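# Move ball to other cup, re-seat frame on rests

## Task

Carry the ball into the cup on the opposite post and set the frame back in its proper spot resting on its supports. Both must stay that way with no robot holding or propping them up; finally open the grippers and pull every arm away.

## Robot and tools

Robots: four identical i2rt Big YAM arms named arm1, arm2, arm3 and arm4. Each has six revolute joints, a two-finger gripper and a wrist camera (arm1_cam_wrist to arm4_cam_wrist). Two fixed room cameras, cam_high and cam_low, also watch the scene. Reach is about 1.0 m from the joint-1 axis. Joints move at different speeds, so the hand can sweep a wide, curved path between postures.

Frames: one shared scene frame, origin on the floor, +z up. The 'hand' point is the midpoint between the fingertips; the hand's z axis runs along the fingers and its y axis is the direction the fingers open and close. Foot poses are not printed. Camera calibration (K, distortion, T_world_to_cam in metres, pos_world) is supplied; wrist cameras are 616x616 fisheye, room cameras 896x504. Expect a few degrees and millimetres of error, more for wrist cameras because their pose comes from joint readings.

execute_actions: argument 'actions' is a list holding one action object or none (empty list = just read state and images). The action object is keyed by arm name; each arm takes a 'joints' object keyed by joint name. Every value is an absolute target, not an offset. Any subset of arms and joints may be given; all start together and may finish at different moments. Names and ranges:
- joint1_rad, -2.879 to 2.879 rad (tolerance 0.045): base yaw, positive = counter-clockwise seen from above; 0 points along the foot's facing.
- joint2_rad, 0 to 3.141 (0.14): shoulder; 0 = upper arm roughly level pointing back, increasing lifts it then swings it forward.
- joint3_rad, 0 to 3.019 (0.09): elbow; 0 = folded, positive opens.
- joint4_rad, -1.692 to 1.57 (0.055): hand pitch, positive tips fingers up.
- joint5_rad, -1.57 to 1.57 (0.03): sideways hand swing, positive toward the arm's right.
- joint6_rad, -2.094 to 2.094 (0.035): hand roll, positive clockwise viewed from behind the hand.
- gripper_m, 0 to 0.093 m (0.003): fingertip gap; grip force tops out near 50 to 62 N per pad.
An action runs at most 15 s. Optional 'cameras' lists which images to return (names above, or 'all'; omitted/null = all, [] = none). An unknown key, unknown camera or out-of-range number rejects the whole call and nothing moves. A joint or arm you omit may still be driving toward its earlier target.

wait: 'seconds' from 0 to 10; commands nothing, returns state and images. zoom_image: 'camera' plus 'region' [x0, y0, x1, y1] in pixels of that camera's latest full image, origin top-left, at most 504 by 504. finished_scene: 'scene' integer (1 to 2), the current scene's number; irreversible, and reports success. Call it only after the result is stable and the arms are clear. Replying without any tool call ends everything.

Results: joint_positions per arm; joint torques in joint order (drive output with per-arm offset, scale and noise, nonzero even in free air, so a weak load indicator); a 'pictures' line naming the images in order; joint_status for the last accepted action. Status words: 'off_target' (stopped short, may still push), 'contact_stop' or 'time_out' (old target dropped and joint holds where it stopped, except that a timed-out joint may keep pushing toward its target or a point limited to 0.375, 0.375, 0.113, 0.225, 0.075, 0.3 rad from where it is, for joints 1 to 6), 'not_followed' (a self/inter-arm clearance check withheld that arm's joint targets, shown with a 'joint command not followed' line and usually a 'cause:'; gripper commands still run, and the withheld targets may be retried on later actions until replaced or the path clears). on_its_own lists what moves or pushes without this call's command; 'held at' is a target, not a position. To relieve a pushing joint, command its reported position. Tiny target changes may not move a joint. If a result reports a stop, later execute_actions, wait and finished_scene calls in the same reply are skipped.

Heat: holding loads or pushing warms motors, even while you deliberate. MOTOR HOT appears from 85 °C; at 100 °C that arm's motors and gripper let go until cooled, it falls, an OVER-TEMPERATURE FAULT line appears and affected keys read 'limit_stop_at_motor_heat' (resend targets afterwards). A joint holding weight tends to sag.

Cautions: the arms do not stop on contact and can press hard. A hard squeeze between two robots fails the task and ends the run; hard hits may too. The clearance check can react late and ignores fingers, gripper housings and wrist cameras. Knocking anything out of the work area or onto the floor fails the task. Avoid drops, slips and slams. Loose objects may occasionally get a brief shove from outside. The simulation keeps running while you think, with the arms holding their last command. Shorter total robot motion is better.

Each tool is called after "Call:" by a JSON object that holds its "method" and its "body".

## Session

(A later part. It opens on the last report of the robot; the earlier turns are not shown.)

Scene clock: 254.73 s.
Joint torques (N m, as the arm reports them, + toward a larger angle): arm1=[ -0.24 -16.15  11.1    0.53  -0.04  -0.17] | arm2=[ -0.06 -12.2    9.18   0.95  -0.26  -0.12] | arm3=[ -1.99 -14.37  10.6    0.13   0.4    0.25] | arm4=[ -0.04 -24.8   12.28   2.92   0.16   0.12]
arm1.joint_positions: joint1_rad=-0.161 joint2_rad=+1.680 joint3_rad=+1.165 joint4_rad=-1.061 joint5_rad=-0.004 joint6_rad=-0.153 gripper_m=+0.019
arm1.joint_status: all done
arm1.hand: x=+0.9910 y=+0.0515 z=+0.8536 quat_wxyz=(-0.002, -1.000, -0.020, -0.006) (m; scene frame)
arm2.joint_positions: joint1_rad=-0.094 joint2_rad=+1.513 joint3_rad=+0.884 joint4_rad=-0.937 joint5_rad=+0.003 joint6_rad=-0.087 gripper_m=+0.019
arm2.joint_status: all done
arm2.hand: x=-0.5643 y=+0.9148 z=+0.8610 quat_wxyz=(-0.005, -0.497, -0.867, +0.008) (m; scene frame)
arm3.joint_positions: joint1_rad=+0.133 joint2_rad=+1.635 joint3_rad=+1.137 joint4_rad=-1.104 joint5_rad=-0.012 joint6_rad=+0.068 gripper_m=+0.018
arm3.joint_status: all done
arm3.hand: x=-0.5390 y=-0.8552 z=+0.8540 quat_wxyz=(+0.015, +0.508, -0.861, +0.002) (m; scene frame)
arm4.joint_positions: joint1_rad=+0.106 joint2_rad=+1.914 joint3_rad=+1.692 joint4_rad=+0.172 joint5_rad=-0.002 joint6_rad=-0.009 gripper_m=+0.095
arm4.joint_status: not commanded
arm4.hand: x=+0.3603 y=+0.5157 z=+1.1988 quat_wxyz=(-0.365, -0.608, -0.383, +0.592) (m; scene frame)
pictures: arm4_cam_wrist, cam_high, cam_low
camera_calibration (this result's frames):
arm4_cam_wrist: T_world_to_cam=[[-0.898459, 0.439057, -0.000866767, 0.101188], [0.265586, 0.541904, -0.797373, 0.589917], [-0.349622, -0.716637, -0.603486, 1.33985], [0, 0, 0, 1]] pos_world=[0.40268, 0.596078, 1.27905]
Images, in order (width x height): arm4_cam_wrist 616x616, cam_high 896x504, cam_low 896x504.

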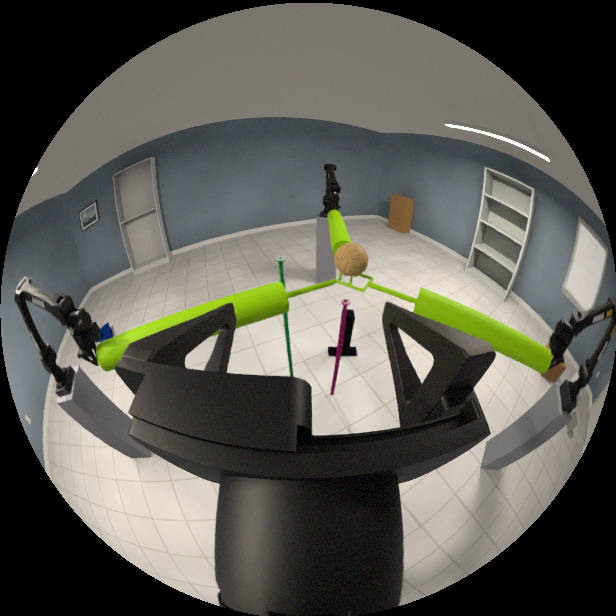

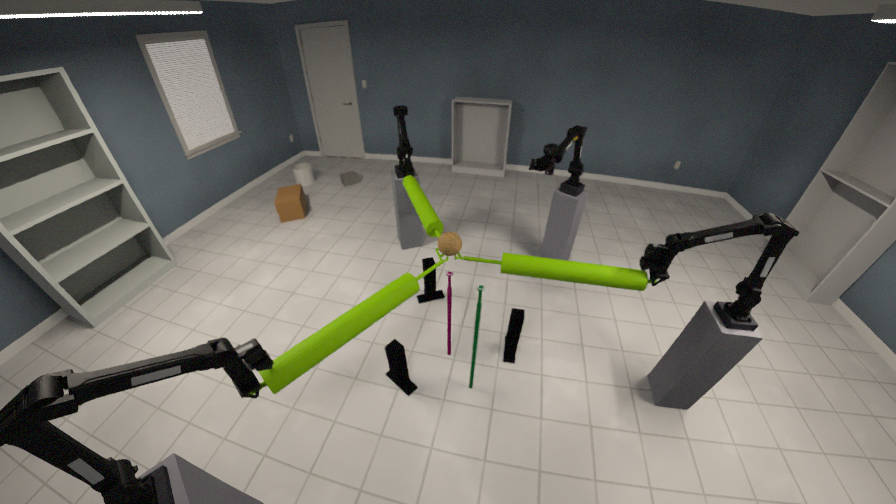

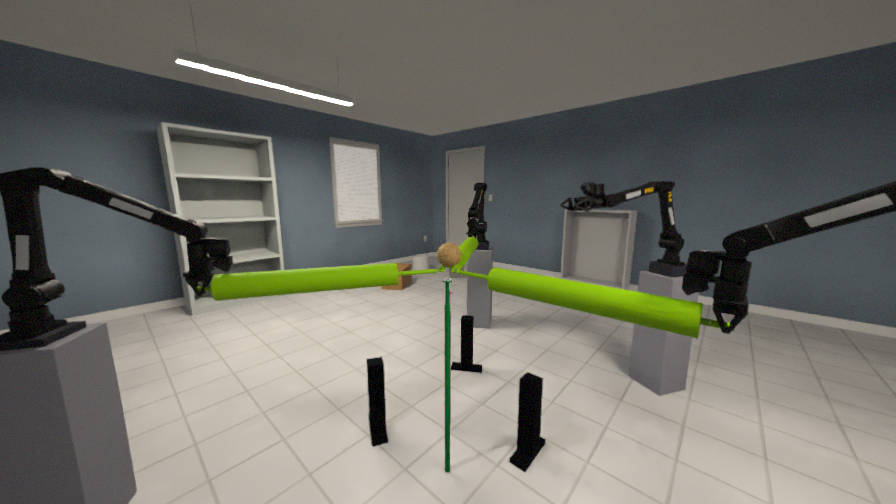

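Call:
{"method": "execute_actions", "body": {"actions": [{"arm1":{"joints":{"joint2_rad":1.723,"joint3_rad":1.145,"joint4_rad":-0.935}},"arm2":{"joints":{"joint2_rad":1.594,"joint3_rad":0.85,"joint4_rad":-0.775}},"arm3":{"joints":{"joint2_rad":1.683,"joint3_rad":1.13,"joint4_rad":-0.98}},"arm4":{"joints":{"joint1_rad":-0.02,"joint3_rad":1.45,"joint4_rad":0.35}}}], "cameras": []}}

Call:
{"method": "execute_actions", "body": {"actions": [{"arm1":{"joints":{"joint2_rad":1.775,"joint3_rad":1.118,"joint4_rad":-0.858}},"arm2":{"joints":{"joint2_rad":1.662,"joint3_rad":0.827,"joint4_rad":-0.685}},"arm3":{"joints":{"joint2_rad":1.733,"joint3_rad":1.102,"joint4_rad":-0.903}}}], "cameras": ["cam_high","cam_low","arm4_cam_wrist"]}}

Call:
{"method": "zoom_image", "body": {"camera": "cam_low", "region": [410, 240, 500, 320]}}

Call:
{"method": "zoom_image", "body": {"camera": "cam_high", "region": [410, 225, 500, 305]}}

Call:
{"method": "zoom_image", "body": {"camera": "arm4_cam_wrist", "region": [240, 190, 380, 320]}}

Scene clock: 264.70 s.
Joint torques (N m, as the arm reports them, + toward a larger angle): arm1=[  0.09 -16.89   8.15   1.17  -0.25  -0.12] | arm2=[  0.01 -11.09   7.98   0.9   -0.26  -0.12] | arm3=[ -2.14 -15.4    8.13   1.11   0.42   0.24] | arm4=[  0.17 -23.1   10.7    2.93   0.11   0.11]
arm1.joint_positions: joint1_rad=-0.165 joint2_rad=+1.748 joint3_rad=+1.121 joint4_rad=-0.955 joint5_rad=+0.001 joint6_rad=-0.158 gripper_m=+0.019
arm1.joint_status: all done
arm1.hand: x=+0.9910 y=+0.0545 z=+0.8096 quat_wxyz=(+0.000, -1.000, -0.021, -0.009) (m; scene frame)
arm2.joint_positions: joint1_rad=-0.094 joint2_rad=+1.615 joint3_rad=+0.830 joint4_rad=-0.790 joint5_rad=+0.003 joint6_rad=-0.087 gripper_m=+0.019
arm2.joint_status: all done
arm2.hand: x=-0.5650 y=+0.9157 z=+0.8092 quat_wxyz=(-0.002, -0.497, -0.867, +0.006) (m; scene frame)
arm3.joint_positions: joint1_rad=+0.133 joint2_rad=+1.707 joint3_rad=+1.094 joint4_rad=-0.995 joint5_rad=-0.012 joint6_rad=+0.068 gripper_m=+0.018
arm3.joint_status: all done
arm3.hand: x=-0.5383 y=-0.8530 z=+0.8094 quat_wxyz=(+0.017, +0.508, -0.861, +0.003) (m; scene frame)
arm4.joint_positions: joint1_rad=-0.018 joint2_rad=+1.909 joint3_rad=+1.450 joint4_rad=+0.321 joint5_rad=-0.001 joint6_rad=-0.009 gripper_m=+0.095
arm4.joint_status: all done
arm4.hand: x=+0.2884 y=+0.5937 z=+1.0920 quat_wxyz=(-0.312, -0.658, -0.358, +0.585) (m; scene frame)
pictures: none
No camera images: the call's "cameras" was empty. Leave "cameras" out to get every camera's image.

Scene clock: 265.50 s.
Joint torques (N m, as the arm reports them, + toward a larger angle): arm1=[  0.14 -16.77   7.69   1.31  -0.26  -0.12] | arm2=[  0.04 -10.67   7.26   1.11  -0.26  -0.12] | arm3=[ -1.94 -15.33   7.82   1.35   0.43   0.24] | arm4=[  0.27 -23.37  10.84   2.99   0.11   0.11]
arm1.joint_positions: joint1_rad=-0.165 joint2_rad=+1.794 joint3_rad=+1.096 joint4_rad=-0.882 joint5_rad=+0.001 joint6_rad=-0.158 gripper_m=+0.019
arm1.joint_status: all done
arm1.hand: x=+0.9912 y=+0.0545 z=+0.7817 quat_wxyz=(+0.000, -1.000, -0.021, -0.008) (m; scene frame)
arm2.joint_positions: joint1_rad=-0.094 joint2_rad=+1.676 joint3_rad=+0.809 joint4_rad=-0.705 joint5_rad=+0.003 joint6_rad=-0.087 gripper_m=+0.019
arm2.joint_status: all done
arm2.hand: x=-0.5648 y=+0.9152 z=+0.7820 quat_wxyz=(-0.003, -0.497, -0.867, +0.007) (m; scene frame)
arm3.joint_positions: joint1_rad=+0.133 joint2_rad=+1.751 joint3_rad=+1.067 joint4_rad=-0.922 joint5_rad=-0.012 joint6_rad=+0.068 gripper_m=+0.018
arm3.joint_status: all done
arm3.hand: x=-0.5383 y=-0.8529 z=+0.7820 quat_wxyz=(+0.017, +0.508, -0.861, +0.003) (m; scene frame)
arm4.joint_positions: joint1_rad=-0.018 joint2_rad=+1.909 joint3_rad=+1.450 joint4_rad=+0.321 joint5_rad=-0.001 joint6_rad=-0.009 gripper_m=+0.095
arm4.joint_status: not commanded
arm4.hand: x=+0.2884 y=+0.5937 z=+1.0920 quat_wxyz=(-0.312, -0.658, -0.358, +0.585) (m; scene frame)
pictures: arm4_cam_wrist, cam_high, cam_low
camera_calibration (this result's frames):
arm4_cam_wrist: T_world_to_cam=[[-0.836514, 0.547934, -0.00358064, -0.0772718], [0.370356, 0.560571, -0.740673, 0.378353], [-0.403833, -0.62091, -0.671856, 1.33964], [0, 0, 0, 1]] pos_world=[0.336227, 0.662043, 1.18001]
Images, in order (width x height): arm4_cam_wrist 616x616, cam_high 896x504, cam_low 896x504.

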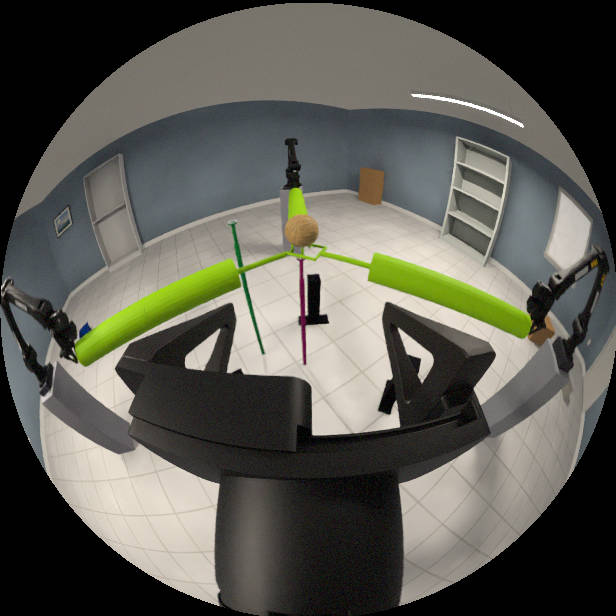

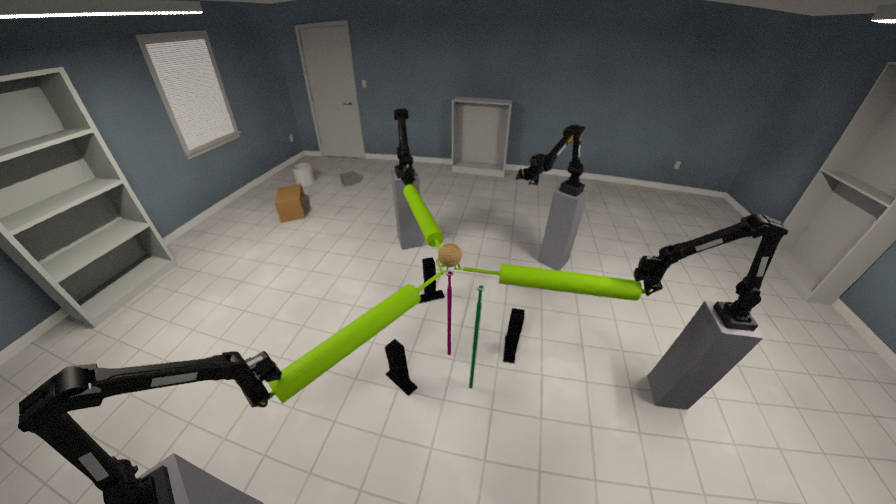

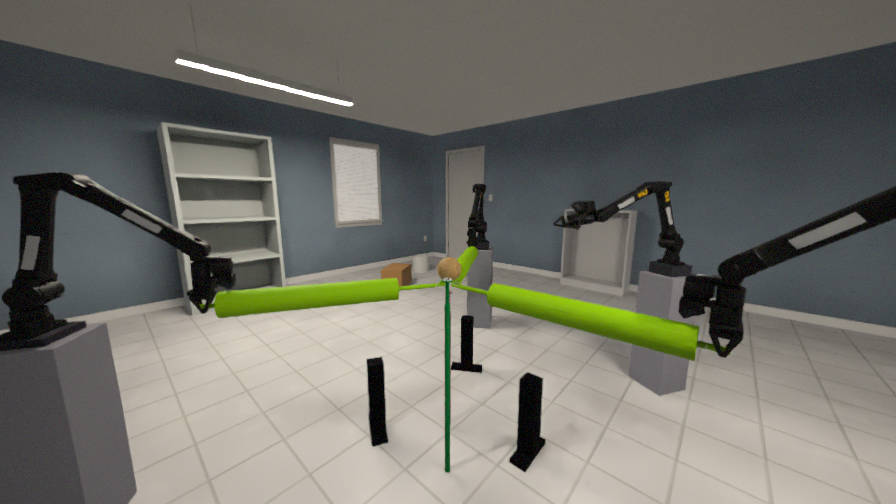

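Region (410, 240, 500, 320) of cam_low's 896x504 image, scaled by 5.600, with more detail than that image has.

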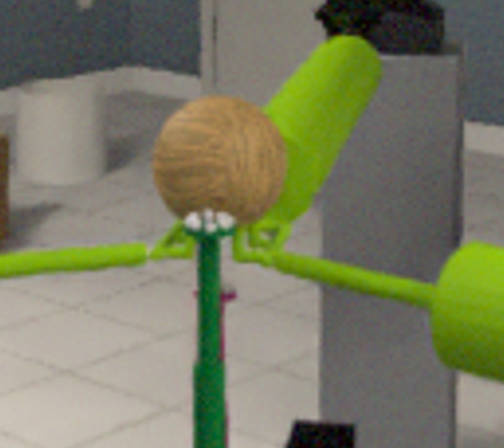

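Region (410, 225, 500, 305) of cam_high's 896x504 image, scaled by 5.600, with more detail than that image has.

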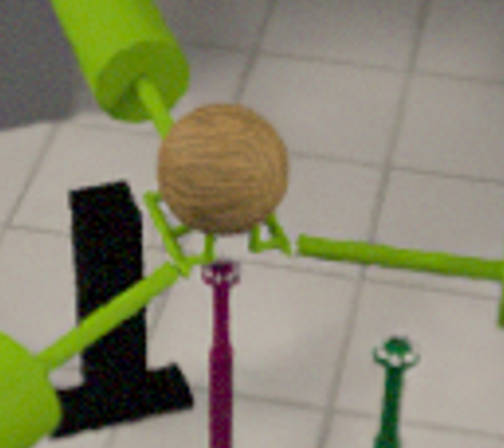

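Region (240, 190, 380, 320) of arm4_cam_wrist's 616x616 image, scaled by 3.600, with more detail than that image has; it fills the top 468 rows of this view, and the rest is white.

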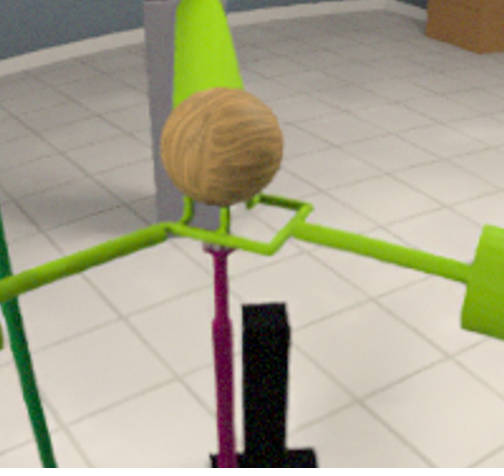

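Call:
{"method": "execute_actions", "body": {"actions": [{"arm1":{"joints":{"joint1_rad":-0.143,"joint2_rad":1.795,"joint3_rad":1.108,"joint4_rad":-0.828}},"arm2":{"joints":{"joint1_rad":-0.107,"joint2_rad":1.69,"joint3_rad":0.82,"joint4_rad":-0.627}},"arm3":{"joints":{"joint1_rad":0.12,"joint2_rad":1.753,"joint3_rad":1.091,"joint4_rad":-0.897}}}], "cameras": ["cam_low","arm4_cam_wrist"]}}

Call:
{"method": "zoom_image", "body": {"camera": "cam_low", "region": [410, 240, 500, 320]}}

Call:
{"method": "zoom_image", "body": {"camera": "arm4_cam_wrist", "region": [240, 190, 380, 320]}}

Scene clock: 271.30 s.
Joint torques (N m, as the arm reports them, + toward a larger angle): arm1=[  0.91 -15.88   7.63   1.53  -0.25  -0.17] | arm2=[ -0.43 -10.35   7.17   1.46  -0.26  -0.13] | arm3=[ -3.35 -14.08   7.46   1.24   0.41   0.24] | arm4=[  0.28 -23.36  10.82   2.98   0.11   0.11]
arm1.joint_positions: joint1_rad=-0.156 joint2_rad=+1.805 joint3_rad=+1.085 joint4_rad=-0.858 joint5_rad=+0.001 joint6_rad=-0.153 gripper_m=+0.019
arm1.joint_status: all done
arm1.hand: x=+0.9916 y=+0.0502 z=+0.7738 quat_wxyz=(+0.000, -1.000, -0.023, -0.007) (m; scene frame)
arm2.joint_positions: joint1_rad=-0.094 joint2_rad=+1.700 joint3_rad=+0.801 joint4_rad=-0.658 joint5_rad=+0.003 joint6_rad=-0.087 gripper_m=+0.019
arm2.joint_status: all done
arm2.hand: x=-0.5635 y=+0.9122 z=+0.7717 quat_wxyz=(-0.009, -0.497, -0.867, +0.011) (m; scene frame)
arm3.joint_positions: joint1_rad=+0.133 joint2_rad=+1.758 joint3_rad=+1.060 joint4_rad=-0.915 joint5_rad=-0.012 joint6_rad=+0.068 gripper_m=+0.018
arm3.joint_status: all done
arm3.hand: x=-0.5394 y=-0.8555 z=+0.7769 quat_wxyz=(+0.020, +0.508, -0.861, +0.005) (m; scene frame)
arm4.joint_positions: joint1_rad=-0.018 joint2_rad=+1.909 joint3_rad=+1.450 joint4_rad=+0.321 joint5_rad=-0.001 joint6_rad=-0.009 gripper_m=+0.095
arm4.joint_status: not commanded
arm4.hand: x=+0.2884 y=+0.5937 z=+1.0920 quat_wxyz=(-0.312, -0.658, -0.358, +0.585) (m; scene frame)
pictures: arm4_cam_wrist, cam_low
camera_calibration (this result's frames):
arm4_cam_wrist: T_world_to_cam=[[-0.836514, 0.547934, -0.00358064, -0.0772718], [0.370356, 0.560571, -0.740673, 0.378353], [-0.403833, -0.62091, -0.671856, 1.33964], [0, 0, 0, 1]] pos_world=[0.336227, 0.662043, 1.18001]
Images, in order (width x height): arm4_cam_wrist 616x616, cam_low 896x504.

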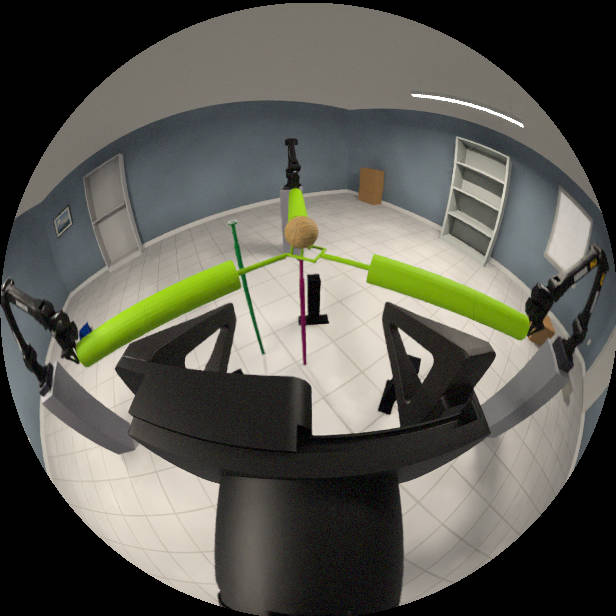

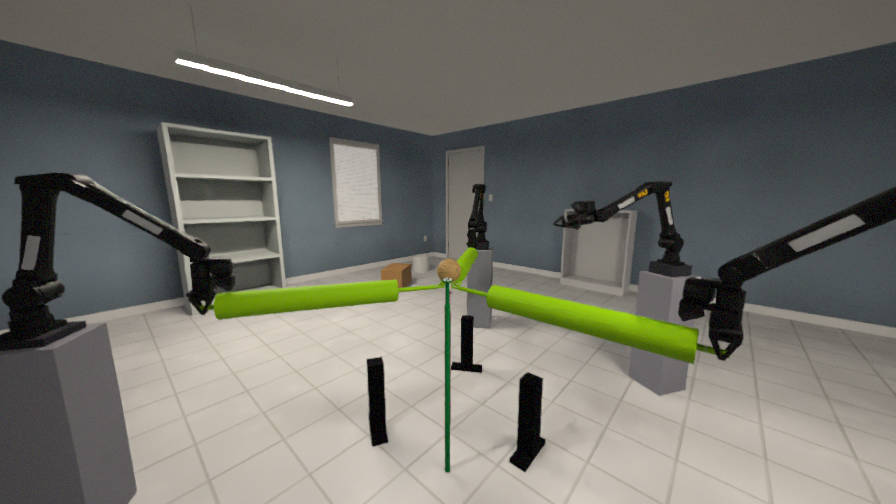

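Region (410, 240, 500, 320) of cam_low's 896x504 image, scaled by 5.600, with more detail than that image has.

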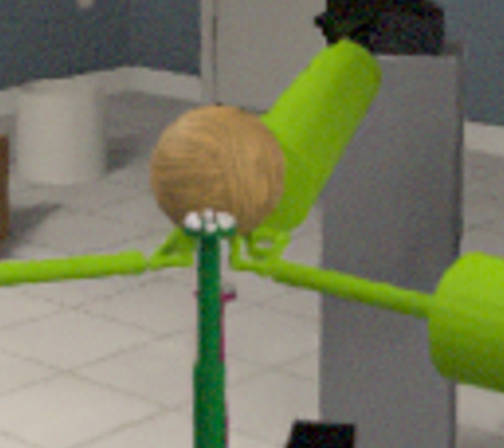

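Region (240, 190, 380, 320) of arm4_cam_wrist's 616x616 image, scaled by 3.600, with more detail than that image has; it fills the top 468 rows of this view, and the rest is white.

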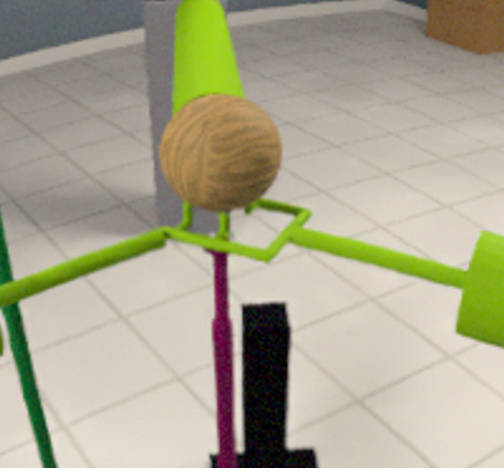

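Good enough; descend in 2 cm steps.

Call:
{"method": "execute_actions", "body": {"actions": [{"arm1":{"joints":{"joint2_rad":1.832,"joint3_rad":1.096,"joint4_rad":-0.779}},"arm2":{"joints":{"joint2_rad":1.74,"joint3_rad":0.811,"joint4_rad":-0.565}},"arm3":{"joints":{"joint2_rad":1.792,"joint3_rad":1.077,"joint4_rad":-0.848}}}], "cameras": []}}

Call:
{"method": "execute_actions", "body": {"actions": [{"arm1":{"joints":{"joint2_rad":1.871,"joint3_rad":1.086,"joint4_rad":-0.73}},"arm2":{"joints":{"joint2_rad":1.793,"joint3_rad":0.804,"joint4_rad":-0.505}},"arm3":{"joints":{"joint2_rad":1.832,"joint3_rad":1.065,"joint4_rad":-0.796}}}], "cameras": ["cam_low","arm4_cam_wrist"]}}

Call:
{"method": "zoom_image", "body": {"camera": "cam_low", "region": [410, 240, 500, 320]}}

Call:
{"method": "zoom_image", "body": {"camera": "arm4_cam_wrist", "region": [240, 190, 380, 320]}}

Scene clock: 279.00 s.
Joint torques (N m, as the arm reports them, + toward a larger angle): arm1=[  0.78 -16.85   7.37   1.41  -0.26  -0.17] | arm2=[ -0.41 -11.29   6.72   1.35  -0.26  -0.12] | arm3=[ -3.24 -15.15   7.16   1.01   0.34   0.22] | arm4=[  0.25 -23.38  10.83   2.97   0.11   0.11]
arm1.joint_positions: joint1_rad=-0.156 joint2_rad=+1.851 joint3_rad=+1.073 joint4_rad=-0.805 joint5_rad=+0.001 joint6_rad=-0.153 gripper_m=+0.019
arm1.joint_status: all done
arm1.hand: x=+0.9918 y=+0.0502 z=+0.7504 quat_wxyz=(+0.000, -1.000, -0.023, -0.009) (m; scene frame)
arm2.joint_positions: joint1_rad=-0.094 joint2_rad=+1.757 joint3_rad=+0.792 joint4_rad=-0.594 joint5_rad=+0.003 joint6_rad=-0.087 gripper_m=+0.019
arm2.joint_status: all done
arm2.hand: x=-0.5633 y=+0.9116 z=+0.7495 quat_wxyz=(-0.008, -0.497, -0.867, +0.011) (m; scene frame)
arm3.joint_positions: joint1_rad=+0.133 joint2_rad=+1.806 joint3_rad=+1.046 joint4_rad=-0.861 joint5_rad=-0.010 joint6_rad=+0.068 gripper_m=+0.018
arm3.joint_status: all done
arm3.hand: x=-0.5393 y=-0.8559 z=+0.7523 quat_wxyz=(+0.022, +0.508, -0.861, +0.008) (m; scene frame)
arm4.joint_positions: joint1_rad=-0.018 joint2_rad=+1.909 joint3_rad=+1.450 joint4_rad=+0.321 joint5_rad=-0.001 joint6_rad=-0.009 gripper_m=+0.095
arm4.joint_status: not commanded
arm4.hand: x=+0.2884 y=+0.5937 z=+1.0920 quat_wxyz=(-0.312, -0.658, -0.358, +0.585) (m; scene frame)
pictures: none
No camera images: the call's "cameras" was empty. Leave "cameras" out to get every camera's image.

Scene clock: 279.67 s.
Joint torques (N m, as the arm reports them, + toward a larger angle): arm1=[  0.88 -16.85   7.01   1.46  -0.25  -0.17] | arm2=[ -0.36 -11.43   6.32   1.42  -0.25  -0.13] | arm3=[ -3.24 -15.15   6.85   1.16   0.33   0.23] | arm4=[  0.26 -23.34  10.81   2.98   0.11   0.11]
arm1.joint_positions: joint1_rad=-0.156 joint2_rad=+1.887 joint3_rad=+1.064 joint4_rad=-0.759 joint5_rad=+0.001 joint6_rad=-0.152 gripper_m=+0.019
arm1.joint_status: all done
arm1.hand: x=+0.9920 y=+0.0502 z=+0.7317 quat_wxyz=(+0.000, -1.000, -0.022, -0.009) (m; scene frame)
arm2.joint_positions: joint1_rad=-0.094 joint2_rad=+1.809 joint3_rad=+0.786 joint4_rad=-0.535 joint5_rad=+0.003 joint6_rad=-0.087 gripper_m=+0.019
arm2.joint_status: all done
arm2.hand: x=-0.5634 y=+0.9115 z=+0.7298 quat_wxyz=(-0.009, -0.497, -0.867, +0.011) (m; scene frame)
arm3.joint_positions: joint1_rad=+0.133 joint2_rad=+1.844 joint3_rad=+1.035 joint4_rad=-0.812 joint5_rad=-0.010 joint6_rad=+0.068 gripper_m=+0.018
arm3.joint_status: all done
arm3.hand: x=-0.5393 y=-0.8558 z=+0.7330 quat_wxyz=(+0.022, +0.508, -0.861, +0.008) (m; scene frame)
arm4.joint_positions: joint1_rad=-0.018 joint2_rad=+1.909 joint3_rad=+1.450 joint4_rad=+0.321 joint5_rad=-0.001 joint6_rad=-0.009 gripper_m=+0.095
arm4.joint_status: not commanded
arm4.hand: x=+0.2884 y=+0.5937 z=+1.0920 quat_wxyz=(-0.312, -0.658, -0.358, +0.585) (m; scene frame)
pictures: arm4_cam_wrist, cam_low
camera_calibration (this result's frames):
arm4_cam_wrist: T_world_to_cam=[[-0.836514, 0.547934, -0.00358064, -0.0772718], [0.370356, 0.560571, -0.740673, 0.378353], [-0.403833, -0.62091, -0.671856, 1.33964], [0, 0, 0, 1]] pos_world=[0.336227, 0.662043, 1.18001]
Images, in order (width x height): arm4_cam_wrist 616x616, cam_low 896x504.

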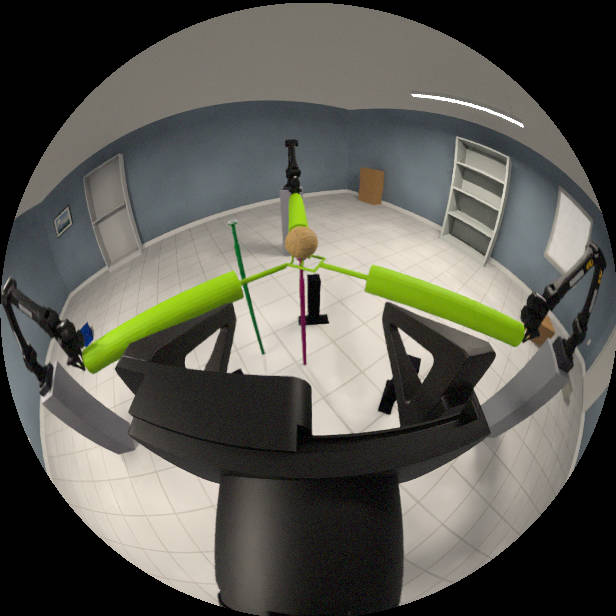

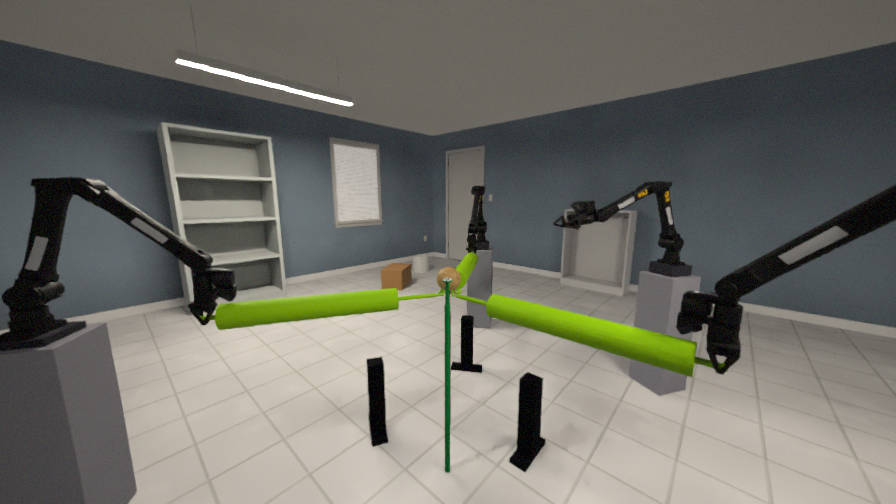

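Region (410, 240, 500, 320) of cam_low's 896x504 image, scaled by 5.600, with more detail than that image has.

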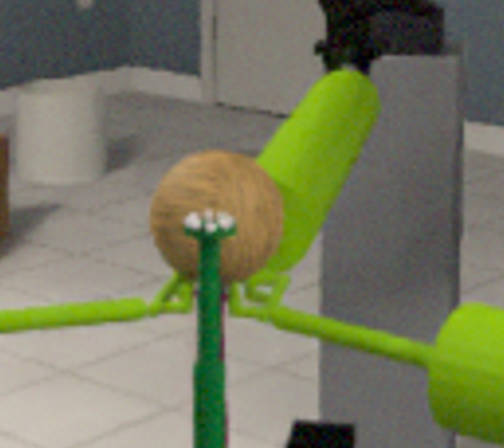

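Region (240, 190, 380, 320) of arm4_cam_wrist's 616x616 image, scaled by 3.600, with more detail than that image has; it fills the top 468 rows of this view, and the rest is white.

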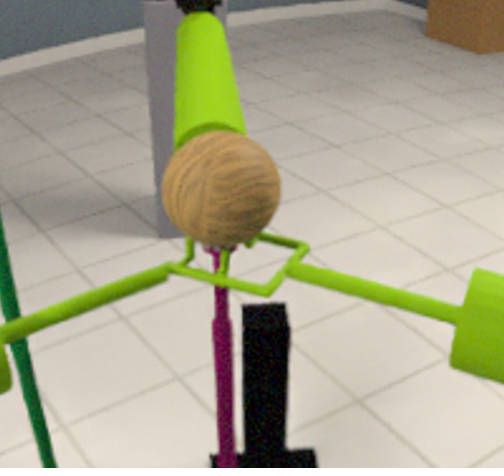

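Call:
{"method": "execute_actions", "body": {"actions": [{"arm1":{"joints":{"joint2_rad":1.92,"joint3_rad":1.074,"joint4_rad":-0.682}},"arm2":{"joints":{"joint2_rad":1.853,"joint3_rad":0.797,"joint4_rad":-0.448}},"arm3":{"joints":{"joint2_rad":1.881,"joint3_rad":1.052,"joint4_rad":-0.747}}}], "cameras": []}}

Call:
{"method": "execute_actions", "body": {"actions": [{"arm1":{"joints":{"joint2_rad":1.985,"joint3_rad":1.066,"joint4_rad":-0.612}},"arm2":{"joints":{"joint2_rad":1.938,"joint3_rad":0.795,"joint4_rad":-0.362}},"arm3":{"joints":{"joint2_rad":1.946,"joint3_rad":1.042,"joint4_rad":-0.675}}}], "cameras": ["cam_high","arm4_cam_wrist"]}}

Call:
{"method": "zoom_image", "body": {"camera": "arm4_cam_wrist", "region": [240, 190, 380, 320]}}

Scene clock: 286.27 s.
Joint torques (N m, as the arm reports them, + toward a larger angle): arm1=[  0.92 -16.38   6.48   1.41  -0.25  -0.17] | arm2=[ -0.49 -10.85   5.61   1.34  -0.25  -0.11] | arm3=[ -3.19 -14.7    6.33   1.15   0.32   0.24] | arm4=[  0.27 -23.37  10.82   2.98   0.11   0.11]
arm1.joint_positions: joint1_rad=-0.156 joint2_rad=+1.928 joint3_rad=+1.056 joint4_rad=-0.709 joint5_rad=+0.001 joint6_rad=-0.152 gripper_m=+0.019
arm1.joint_status: all done
arm1.hand: x=+0.9922 y=+0.0502 z=+0.7118 quat_wxyz=(+0.000, -1.000, -0.022, -0.008) (m; scene frame)
arm2.joint_positions: joint1_rad=-0.094 joint2_rad=+1.861 joint3_rad=+0.780 joint4_rad=-0.475 joint5_rad=+0.003 joint6_rad=-0.087 gripper_m=+0.019
arm2.joint_status: all done
arm2.hand: x=-0.5635 y=+0.9116 z=+0.7103 quat_wxyz=(-0.009, -0.497, -0.867, +0.011) (m; scene frame)
arm3.joint_positions: joint1_rad=+0.133 joint2_rad=+1.885 joint3_rad=+1.027 joint4_rad=-0.763 joint5_rad=-0.010 joint6_rad=+0.068 gripper_m=+0.018
arm3.joint_status: all done
arm3.hand: x=-0.5394 y=-0.8560 z=+0.7130 quat_wxyz=(+0.023, +0.507, -0.861, +0.008) (m; scene frame)
arm4.joint_positions: joint1_rad=-0.018 joint2_rad=+1.909 joint3_rad=+1.450 joint4_rad=+0.321 joint5_rad=-0.001 joint6_rad=-0.009 gripper_m=+0.095
arm4.joint_status: not commanded
arm4.hand: x=+0.2884 y=+0.5937 z=+1.0920 quat_wxyz=(-0.312, -0.658, -0.358, +0.585) (m; scene frame)
pictures: none
No camera images: the call's "cameras" was empty. Leave "cameras" out to get every camera's image.

Scene clock: 287.03 s.
Joint torques (N m, as the arm reports them, + toward a larger angle): arm1=[  0.87 -17.04   5.9    1.16  -0.26  -0.19] | arm2=[ -0.59 -11.71   4.87   1.19  -0.25  -0.12] | arm3=[ -3.05 -15.38   5.78   0.9    0.33   0.23] | arm4=[  0.29 -23.35  10.84   2.98   0.11   0.11]
arm1.joint_positions: joint1_rad=-0.156 joint2_rad=+1.997 joint3_rad=+1.049 joint4_rad=-0.632 joint5_rad=+0.001 joint6_rad=-0.152 gripper_m=+0.019
arm1.joint_status: all done
arm1.hand: x=+0.9927 y=+0.0501 z=+0.6795 quat_wxyz=(+0.000, -1.000, -0.022, -0.008) (m; scene frame)
arm2.joint_positions: joint1_rad=-0.094 joint2_rad=+1.948 joint3_rad=+0.779 joint4_rad=-0.383 joint5_rad=+0.003 joint6_rad=-0.087 gripper_m=+0.019
arm2.joint_status: all done
arm2.hand: x=-0.5636 y=+0.9114 z=+0.6793 quat_wxyz=(-0.011, -0.497, -0.867, +0.012) (m; scene frame)
arm3.joint_positions: joint1_rad=+0.133 joint2_rad=+1.955 joint3_rad=+1.018 joint4_rad=-0.686 joint5_rad=-0.010 joint6_rad=+0.068 gripper_m=+0.018
arm3.joint_status: all done
arm3.hand: x=-0.5395 y=-0.8561 z=+0.6809 quat_wxyz=(+0.023, +0.507, -0.861, +0.009) (m; scene frame)
arm4.joint_positions: joint1_rad=-0.018 joint2_rad=+1.909 joint3_rad=+1.450 joint4_rad=+0.321 joint5_rad=-0.001 joint6_rad=-0.009 gripper_m=+0.095
arm4.joint_status: not commanded
arm4.hand: x=+0.2884 y=+0.5937 z=+1.0920 quat_wxyz=(-0.312, -0.658, -0.358, +0.585) (m; scene frame)
pictures: arm4_cam_wrist, cam_high
camera_calibration (this result's frames):
arm4_cam_wrist: T_world_to_cam=[[-0.836514, 0.547934, -0.00358064, -0.0772718], [0.370356, 0.560571, -0.740673, 0.378353], [-0.403833, -0.62091, -0.671856, 1.33964], [0, 0, 0, 1]] pos_world=[0.336227, 0.662043, 1.18001]
Images, in order (width x height): arm4_cam_wrist 616x616, cam_high 896x504.

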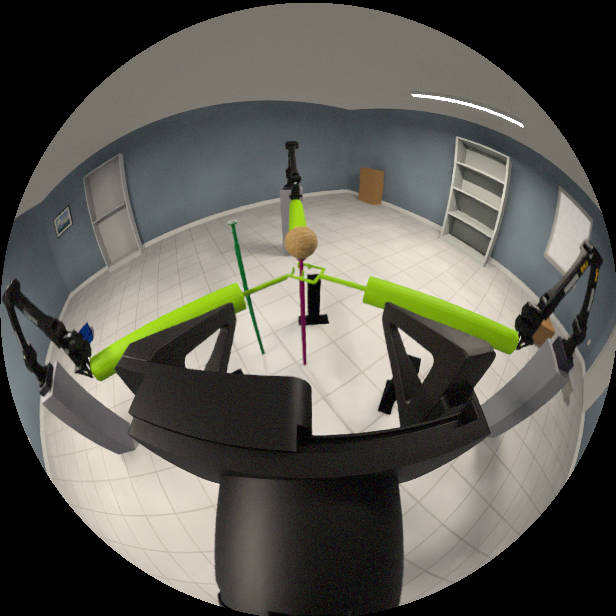

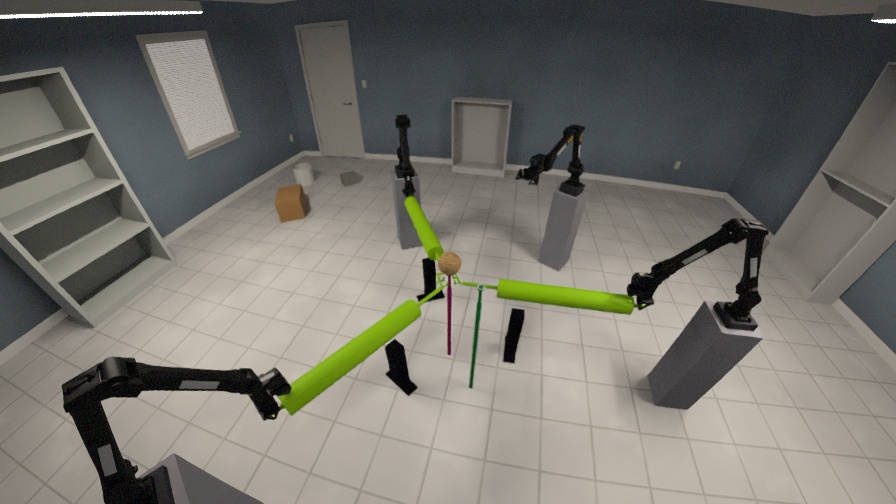

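Region (240, 190, 380, 320) of arm4_cam_wrist's 616x616 image, scaled by 3.600, with more detail than that image has; it fills the top 468 rows of this view, and the rest is white.

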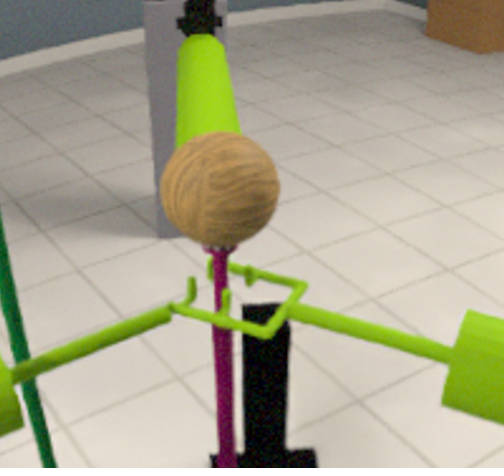

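Call:
{"method": "execute_actions", "body": {"actions": [{"arm1":{"joints":{"joint1_rad":-0.258,"joint2_rad":2.045,"joint3_rad":1.195,"joint4_rad":-0.69,"joint6_rad":-0.255}},"arm2":{"joints":{"joint2_rad":1.855,"joint3_rad":0.63,"joint4_rad":-0.285}},"arm3":{"joints":{"joint1_rad":0.218,"joint2_rad":2.018,"joint3_rad":1.18,"joint4_rad":-0.745,"joint6_rad":0.16}},"arm4":{"joints":{"joint2_rad":1.2}}}], "cameras": []}}

Call:
{"method": "execute_actions", "body": {"actions": [{"arm1":{"joints":{"joint1_rad":-0.364,"joint2_rad":2.19,"joint3_rad":1.29,"joint4_rad":-0.62,"joint6_rad":-0.355}},"arm2":{"joints":{"joint1_rad":-0.058,"joint2_rad":2.01,"joint3_rad":0.49,"joint4_rad":-0.01,"joint6_rad":-0.06}},"arm3":{"joints":{"joint1_rad":0.277,"joint2_rad":2.195,"joint3_rad":1.33,"joint4_rad":-0.68,"joint6_rad":0.225}}}], "cameras": []}}

Call:
{"method": "execute_actions", "body": {"actions": [{"arm1":{"joints":{"joint2_rad":2.305,"joint3_rad":1.305,"joint4_rad":-0.525}},"arm2":{"joints":{"joint2_rad":2.227,"joint3_rad":0.55,"joint4_rad":0.15}},"arm3":{"joints":{"joint2_rad":2.31,"joint3_rad":1.345,"joint4_rad":-0.59}}}], "cameras": []}}

Call:
{"method": "execute_actions", "body": {"actions": [{"arm1":{"joints":{"joint2_rad":2.42,"joint3_rad":1.342,"joint4_rad":-0.45}},"arm2":{"joints":{"joint2_rad":2.42,"joint3_rad":0.62,"joint4_rad":0.267}},"arm3":{"joints":{"joint2_rad":2.42,"joint3_rad":1.378,"joint4_rad":-0.515}}}], "cameras": []}}

Call:
{"method": "execute_actions", "body": {"actions": [{"arm1":{"joints":{"joint2_rad":2.545,"joint3_rad":1.40,"joint4_rad":-0.39}},"arm2":{"joints":{"joint2_rad":2.59,"joint3_rad":0.705,"joint4_rad":0.35}},"arm3":{"joints":{"joint2_rad":2.54,"joint3_rad":1.432,"joint4_rad":-0.458}}}], "cameras": []}}

Call:
{"method": "execute_actions", "body": {"actions": [{"arm1":{"joints":{"joint2_rad":2.62,"joint3_rad":1.44,"joint4_rad":-0.358}},"arm2":{"joints":{"joint2_rad":2.69,"joint3_rad":0.762,"joint4_rad":0.40}},"arm3":{"joints":{"joint2_rad":2.612,"joint3_rad":1.47,"joint4_rad":-0.43}}}], "cameras": ["cam_low","cam_high"]}}

Scene clock: 301.60 s.
Joint torques (N m, as the arm reports them, + toward a larger angle): arm1=[  0.38 -17.88   7.88   0.15  -0.13  -0.03] | arm2=[ -0.26 -11.89   3.34   0.83  -0.25  -0.11] | arm3=[ -2.47 -16.32   6.82   0.18   0.18   0.19] | arm4=[  0.24 -10.5   11.65   1.59   0.1    0.11]
arm1.joint_positions: joint1_rad=-0.264 joint2_rad=+2.051 joint3_rad=+1.156 joint4_rad=-0.681 joint5_rad=-0.002 joint6_rad=-0.260 gripper_m=+0.019
arm1.joint_status: all done
arm1.hand: x=+0.9675 y=+0.1059 z=+0.6793 quat_wxyz=(-0.002, -1.000, -0.022, -0.006) (m; scene frame)
arm2.joint_positions: joint1_rad=-0.094 joint2_rad=+1.895 joint3_rad=+0.621 joint4_rad=-0.297 joint5_rad=+0.003 joint6_rad=-0.087 gripper_m=+0.019
arm2.joint_status: all done
arm2.hand: x=-0.5894 y=+0.9656 z=+0.6751 quat_wxyz=(-0.003, -0.497, -0.867, +0.007) (m; scene frame)
arm3.joint_positions: joint1_rad=+0.222 joint2_rad=+2.020 joint3_rad=+1.146 joint4_rad=-0.741 joint5_rad=-0.006 joint6_rad=+0.155 gripper_m=+0.018
arm3.joint_status: all done
arm3.hand: x=-0.5613 y=-0.8024 z=+0.6818 quat_wxyz=(+0.018, +0.509, -0.861, +0.010) (m; scene frame)
arm4.joint_positions: joint1_rad=-0.018 joint2_rad=+1.208 joint3_rad=+1.441 joint4_rad=+0.347 joint5_rad=-0.001 joint6_rad=-0.009 gripper_m=+0.095
arm4.joint_status: all done
arm4.hand: x=+0.4404 y=+0.8253 z=+1.5568 quat_wxyz=(-0.416, -0.411, -0.224, +0.780) (m; scene frame)
pictures: none
No camera images: the call's "cameras" was empty. Leave "cameras" out to get every camera's image.

Scene clock: 302.57 s.
Joint torques (N m, as the arm reports them, + toward a larger angle): arm1=[  0.07 -20.03   6.75   0.64  -0.3    0.02] | arm2=[ 1.61 -8.95  0.6   1.52 -0.21  0.08] | arm3=[ -2.27 -19.59   6.5    0.6    0.2    0.32] | arm4=[  0.27 -10.48  11.79   1.61   0.1    0.11]
arm1.joint_positions: joint1_rad=-0.367 joint2_rad=+2.203 joint3_rad=+1.263 joint4_rad=-0.624 joint5_rad=+0.002 joint6_rad=-0.366 gripper_m=+0.019
arm1.joint_status: all done
arm1.hand: x=+0.9507 y=+0.1658 z=+0.6294 quat_wxyz=(+0.002, -1.000, -0.024, -0.001) (m; scene frame)
arm2.joint_positions: joint1_rad=-0.072 joint2_rad=+2.015 joint3_rad=+0.486 joint4_rad=-0.044 joint5_rad=+0.002 joint6_rad=-0.070 gripper_m=+0.019
arm2.joint_status: all done
arm2.hand: x=-0.6082 y=+1.0188 z=+0.6335 quat_wxyz=(-0.003, -0.495, -0.869, +0.006) (m; scene frame)
arm3.joint_positions: joint1_rad=+0.276 joint2_rad=+2.210 joint3_rad=+1.297 joint4_rad=-0.682 joint5_rad=-0.007 joint6_rad=+0.207 gripper_m=+0.018
arm3.joint_status: all done
arm3.hand: x=-0.5720 y=-0.7479 z=+0.6246 quat_wxyz=(+0.010, +0.510, -0.860, +0.004) (m; scene frame)
arm4.joint_positions: joint1_rad=-0.018 joint2_rad=+1.208 joint3_rad=+1.441 joint4_rad=+0.347 joint5_rad=-0.001 joint6_rad=-0.009 gripper_m=+0.095
arm4.joint_status: not commanded
arm4.hand: x=+0.4404 y=+0.8253 z=+1.5568 quat_wxyz=(-0.416, -0.411, -0.224, +0.780) (m; scene frame)
pictures: none
No camera images: the call's "cameras" was empty. Leave "cameras" out to get every camera's image.

Scene clock: 303.43 s.
Joint torques (N m, as the arm reports them, + toward a larger angle): arm1=[ -0.73 -20.41   6.14   0.65  -0.16  -0.09] | arm2=[ 1.38 -9.07 -1.03  1.43 -0.19  0.06] | arm3=[ -1.96 -19.6    6.22   0.3    0.01   0.29] | arm4=[  0.25 -10.51  11.79   1.61   0.1    0.11]
arm1.joint_positions: joint1_rad=-0.356 joint2_rad=+2.318 joint3_rad=+1.278 joint4_rad=-0.529 joint5_rad=-0.001 joint6_rad=-0.355 gripper_m=+0.019
arm1.joint_status: all done
arm1.hand: x=+0.9531 y=+0.1585 z=+0.5749 quat_wxyz=(+0.000, -1.000, -0.024, -0.002) (m; scene frame)
arm2.joint_positions: joint1_rad=-0.072 joint2_rad=+2.234 joint3_rad=+0.549 joint4_rad=+0.120 joint5_rad=+0.002 joint6_rad=-0.068 gripper_m=+0.019
arm2.joint_status: all done
arm2.hand: x=-0.6059 y=+1.0138 z=+0.5795 quat_wxyz=(-0.006, -0.496, -0.868, +0.008) (m; scene frame)
arm3.joint_positions: joint1_rad=+0.276 joint2_rad=+2.321 joint3_rad=+1.307 joint4_rad=-0.588 joint5_rad=-0.002 joint6_rad=+0.208 gripper_m=+0.018
arm3.joint_status: all done
arm3.hand: x=-0.5728 y=-0.7531 z=+0.5700 quat_wxyz=(+0.010, +0.509, -0.861, +0.007) (m; scene frame)
arm4.joint_positions: joint1_rad=-0.018 joint2_rad=+1.208 joint3_rad=+1.441 joint4_rad=+0.347 joint5_rad=-0.001 joint6_rad=-0.009 gripper_m=+0.095
arm4.joint_status: not commanded
arm4.hand: x=+0.4404 y=+0.8253 z=+1.5568 quat_wxyz=(-0.416, -0.411, -0.224, +0.780) (m; scene frame)
pictures: none
No camera images: the call's "cameras" was empty. Leave "cameras" out to get every camera's image.

Scene clock: 304.27 s.
Joint torques (N m, as the arm reports them, + toward a larger angle): arm1=[ -0.5  -20.7    5.31   0.65  -0.13  -0.07] | arm2=[  1.42 -10.11  -2.41   1.34  -0.2    0.07] | arm3=[ -2.13 -19.59   5.4    0.41  -0.03   0.29] | arm4=[  0.25 -10.51  11.78   1.62   0.1    0.11]
arm1.joint_positions: joint1_rad=-0.357 joint2_rad=+2.432 joint3_rad=+1.319 joint4_rad=-0.455 joint5_rad=-0.002 joint6_rad=-0.355 gripper_m=+0.019
arm1.joint_status: all done
arm1.hand: x=+0.9533 y=+0.1588 z=+0.5254 quat_wxyz=(-0.001, -1.000, -0.023, -0.001) (m; scene frame)
arm2.joint_positions: joint1_rad=-0.072 joint2_rad=+2.425 joint3_rad=+0.622 joint4_rad=+0.238 joint5_rad=+0.002 joint6_rad=-0.068 gripper_m=+0.019
arm2.joint_status: all done
arm2.hand: x=-0.6061 y=+1.0137 z=+0.5281 quat_wxyz=(-0.007, -0.496, -0.868, +0.008) (m; scene frame)
arm3.joint_positions: joint1_rad=+0.276 joint2_rad=+2.430 joint3_rad=+1.345 joint4_rad=-0.514 joint5_rad=-0.001 joint6_rad=+0.208 gripper_m=+0.018
arm3.joint_status: all done
arm3.hand: x=-0.5726 y=-0.7527 z=+0.5213 quat_wxyz=(+0.009, +0.509, -0.861, +0.007) (m; scene frame)
arm4.joint_positions: joint1_rad=-0.018 joint2_rad=+1.208 joint3_rad=+1.441 joint4_rad=+0.347 joint5_rad=-0.001 joint6_rad=-0.009 gripper_m=+0.095
arm4.joint_status: not commanded
arm4.hand: x=+0.4404 y=+0.8253 z=+1.5568 quat_wxyz=(-0.416, -0.411, -0.224, +0.780) (m; scene frame)
pictures: none
No camera images: the call's "cameras" was empty. Leave "cameras" out to get every camera's image.

Scene clock: 305.13 s.
Joint torques (N m, as the arm reports them, + toward a larger angle): arm1=[ -0.66 -21.07   4.55   0.65  -0.12  -0.06] | arm2=[  1.51 -10.66  -3.33   1.38  -0.19   0.06] | arm3=[ -2.08 -19.98   4.7    0.32   0.01   0.3 ] | arm4=[  0.22 -10.53  11.79   1.6    0.1    0.11]
arm1.joint_positions: joint1_rad=-0.357 joint2_rad=+2.556 joint3_rad=+1.382 joint4_rad=-0.394 joint5_rad=-0.002 joint6_rad=-0.356 gripper_m=+0.019
arm1.joint_status: all done
arm1.hand: x=+0.9533 y=+0.1593 z=+0.4734 quat_wxyz=(+0.000, -1.000, -0.024, -0.001) (m; scene frame)
arm2.joint_positions: joint1_rad=-0.072 joint2_rad=+2.595 joint3_rad=+0.710 joint4_rad=+0.322 joint5_rad=+0.002 joint6_rad=-0.068 gripper_m=+0.019
arm2.joint_status: all done
arm2.hand: x=-0.6064 y=+1.0136 z=+0.4779 quat_wxyz=(-0.008, -0.496, -0.868, +0.009) (m; scene frame)
arm3.joint_positions: joint1_rad=+0.276 joint2_rad=+2.549 joint3_rad=+1.405 joint4_rad=-0.456 joint5_rad=-0.002 joint6_rad=+0.208 gripper_m=+0.018
arm3.joint_status: all done
arm3.hand: x=-0.5726 y=-0.7520 z=+0.4707 quat_wxyz=(+0.010, +0.509, -0.861, +0.007) (m; scene frame)
arm4.joint_positions: joint1_rad=-0.018 joint2_rad=+1.208 joint3_rad=+1.441 joint4_rad=+0.347 joint5_rad=-0.001 joint6_rad=-0.009 gripper_m=+0.095
arm4.joint_status: not commanded
arm4.hand: x=+0.4404 y=+0.8253 z=+1.5568 quat_wxyz=(-0.416, -0.411, -0.224, +0.780) (m; scene frame)
pictures: none
No camera images: the call's "cameras" was empty. Leave "cameras" out to get every camera's image.

Scene clock: 305.90 s.
Joint torques (N m, as the arm reports them, + toward a larger angle): arm1=[ -0.29 -20.37   4.44   0.8   -0.18  -0.06] | arm2=[  1.39 -10.66  -3.62   1.45  -0.19   0.06] | arm3=[ -2.05 -19.31   4.51   0.46   0.04   0.28] | arm4=[  0.24 -10.5   11.79   1.61   0.1    0.11]
arm1.joint_positions: joint1_rad=-0.358 joint2_rad=+2.621 joint3_rad=+1.422 joint4_rad=-0.366 joint5_rad=-0.001 joint6_rad=-0.356 gripper_m=+0.019
arm1.joint_status: all done
arm1.hand: x=+0.9533 y=+0.1600 z=+0.4464 quat_wxyz=(+0.000, -1.000, -0.023, -0.001) (m; scene frame)
arm2.joint_positions: joint1_rad=-0.072 joint2_rad=+2.693 joint3_rad=+0.768 joint4_rad=+0.371 joint5_rad=+0.002 joint6_rad=-0.068 gripper_m=+0.019
arm2.joint_status: all done
arm2.hand: x=-0.6067 y=+1.0141 z=+0.4472 quat_wxyz=(-0.011, -0.496, -0.868, +0.011) (m; scene frame)
arm3.joint_positions: joint1_rad=+0.276 joint2_rad=+2.612 joint3_rad=+1.443 joint4_rad=-0.431 joint5_rad=-0.003 joint6_rad=+0.208 gripper_m=+0.018
arm3.joint_status: all done
arm3.hand: x=-0.5726 y=-0.7512 z=+0.4447 quat_wxyz=(+0.010, +0.509, -0.861, +0.007) (m; scene frame)
arm4.joint_positions: joint1_rad=-0.018 joint2_rad=+1.208 joint3_rad=+1.441 joint4_rad=+0.347 joint5_rad=-0.001 joint6_rad=-0.009 gripper_m=+0.095
arm4.joint_status: not commanded
arm4.hand: x=+0.4404 y=+0.8253 z=+1.5568 quat_wxyz=(-0.416, -0.411, -0.224, +0.780) (m; scene frame)
pictures: cam_high, cam_low
Images, in order (width x height): cam_high 896x504, cam_low 896x504.

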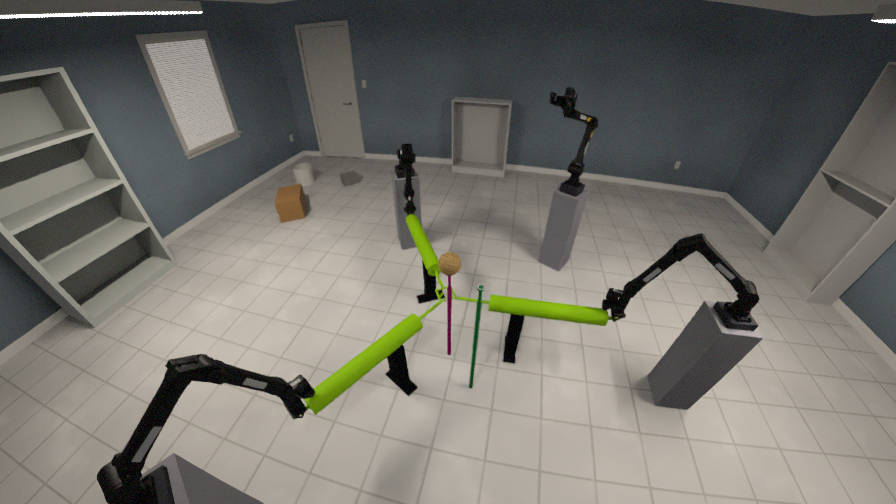

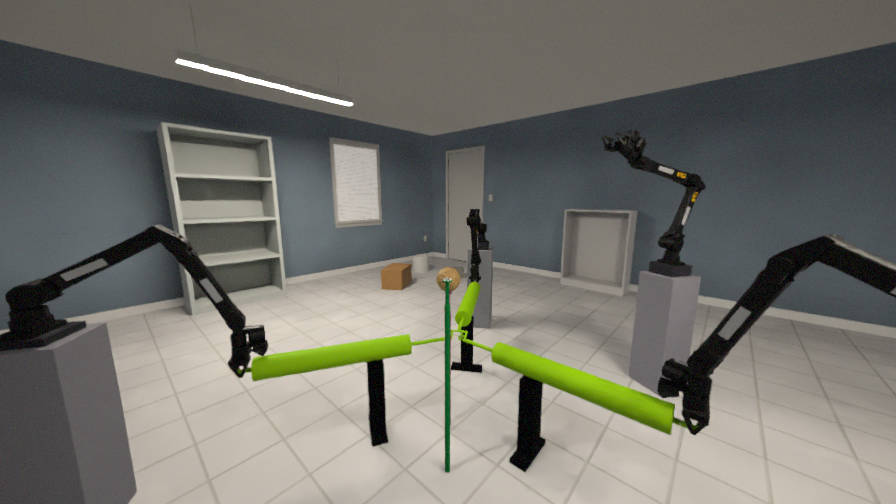

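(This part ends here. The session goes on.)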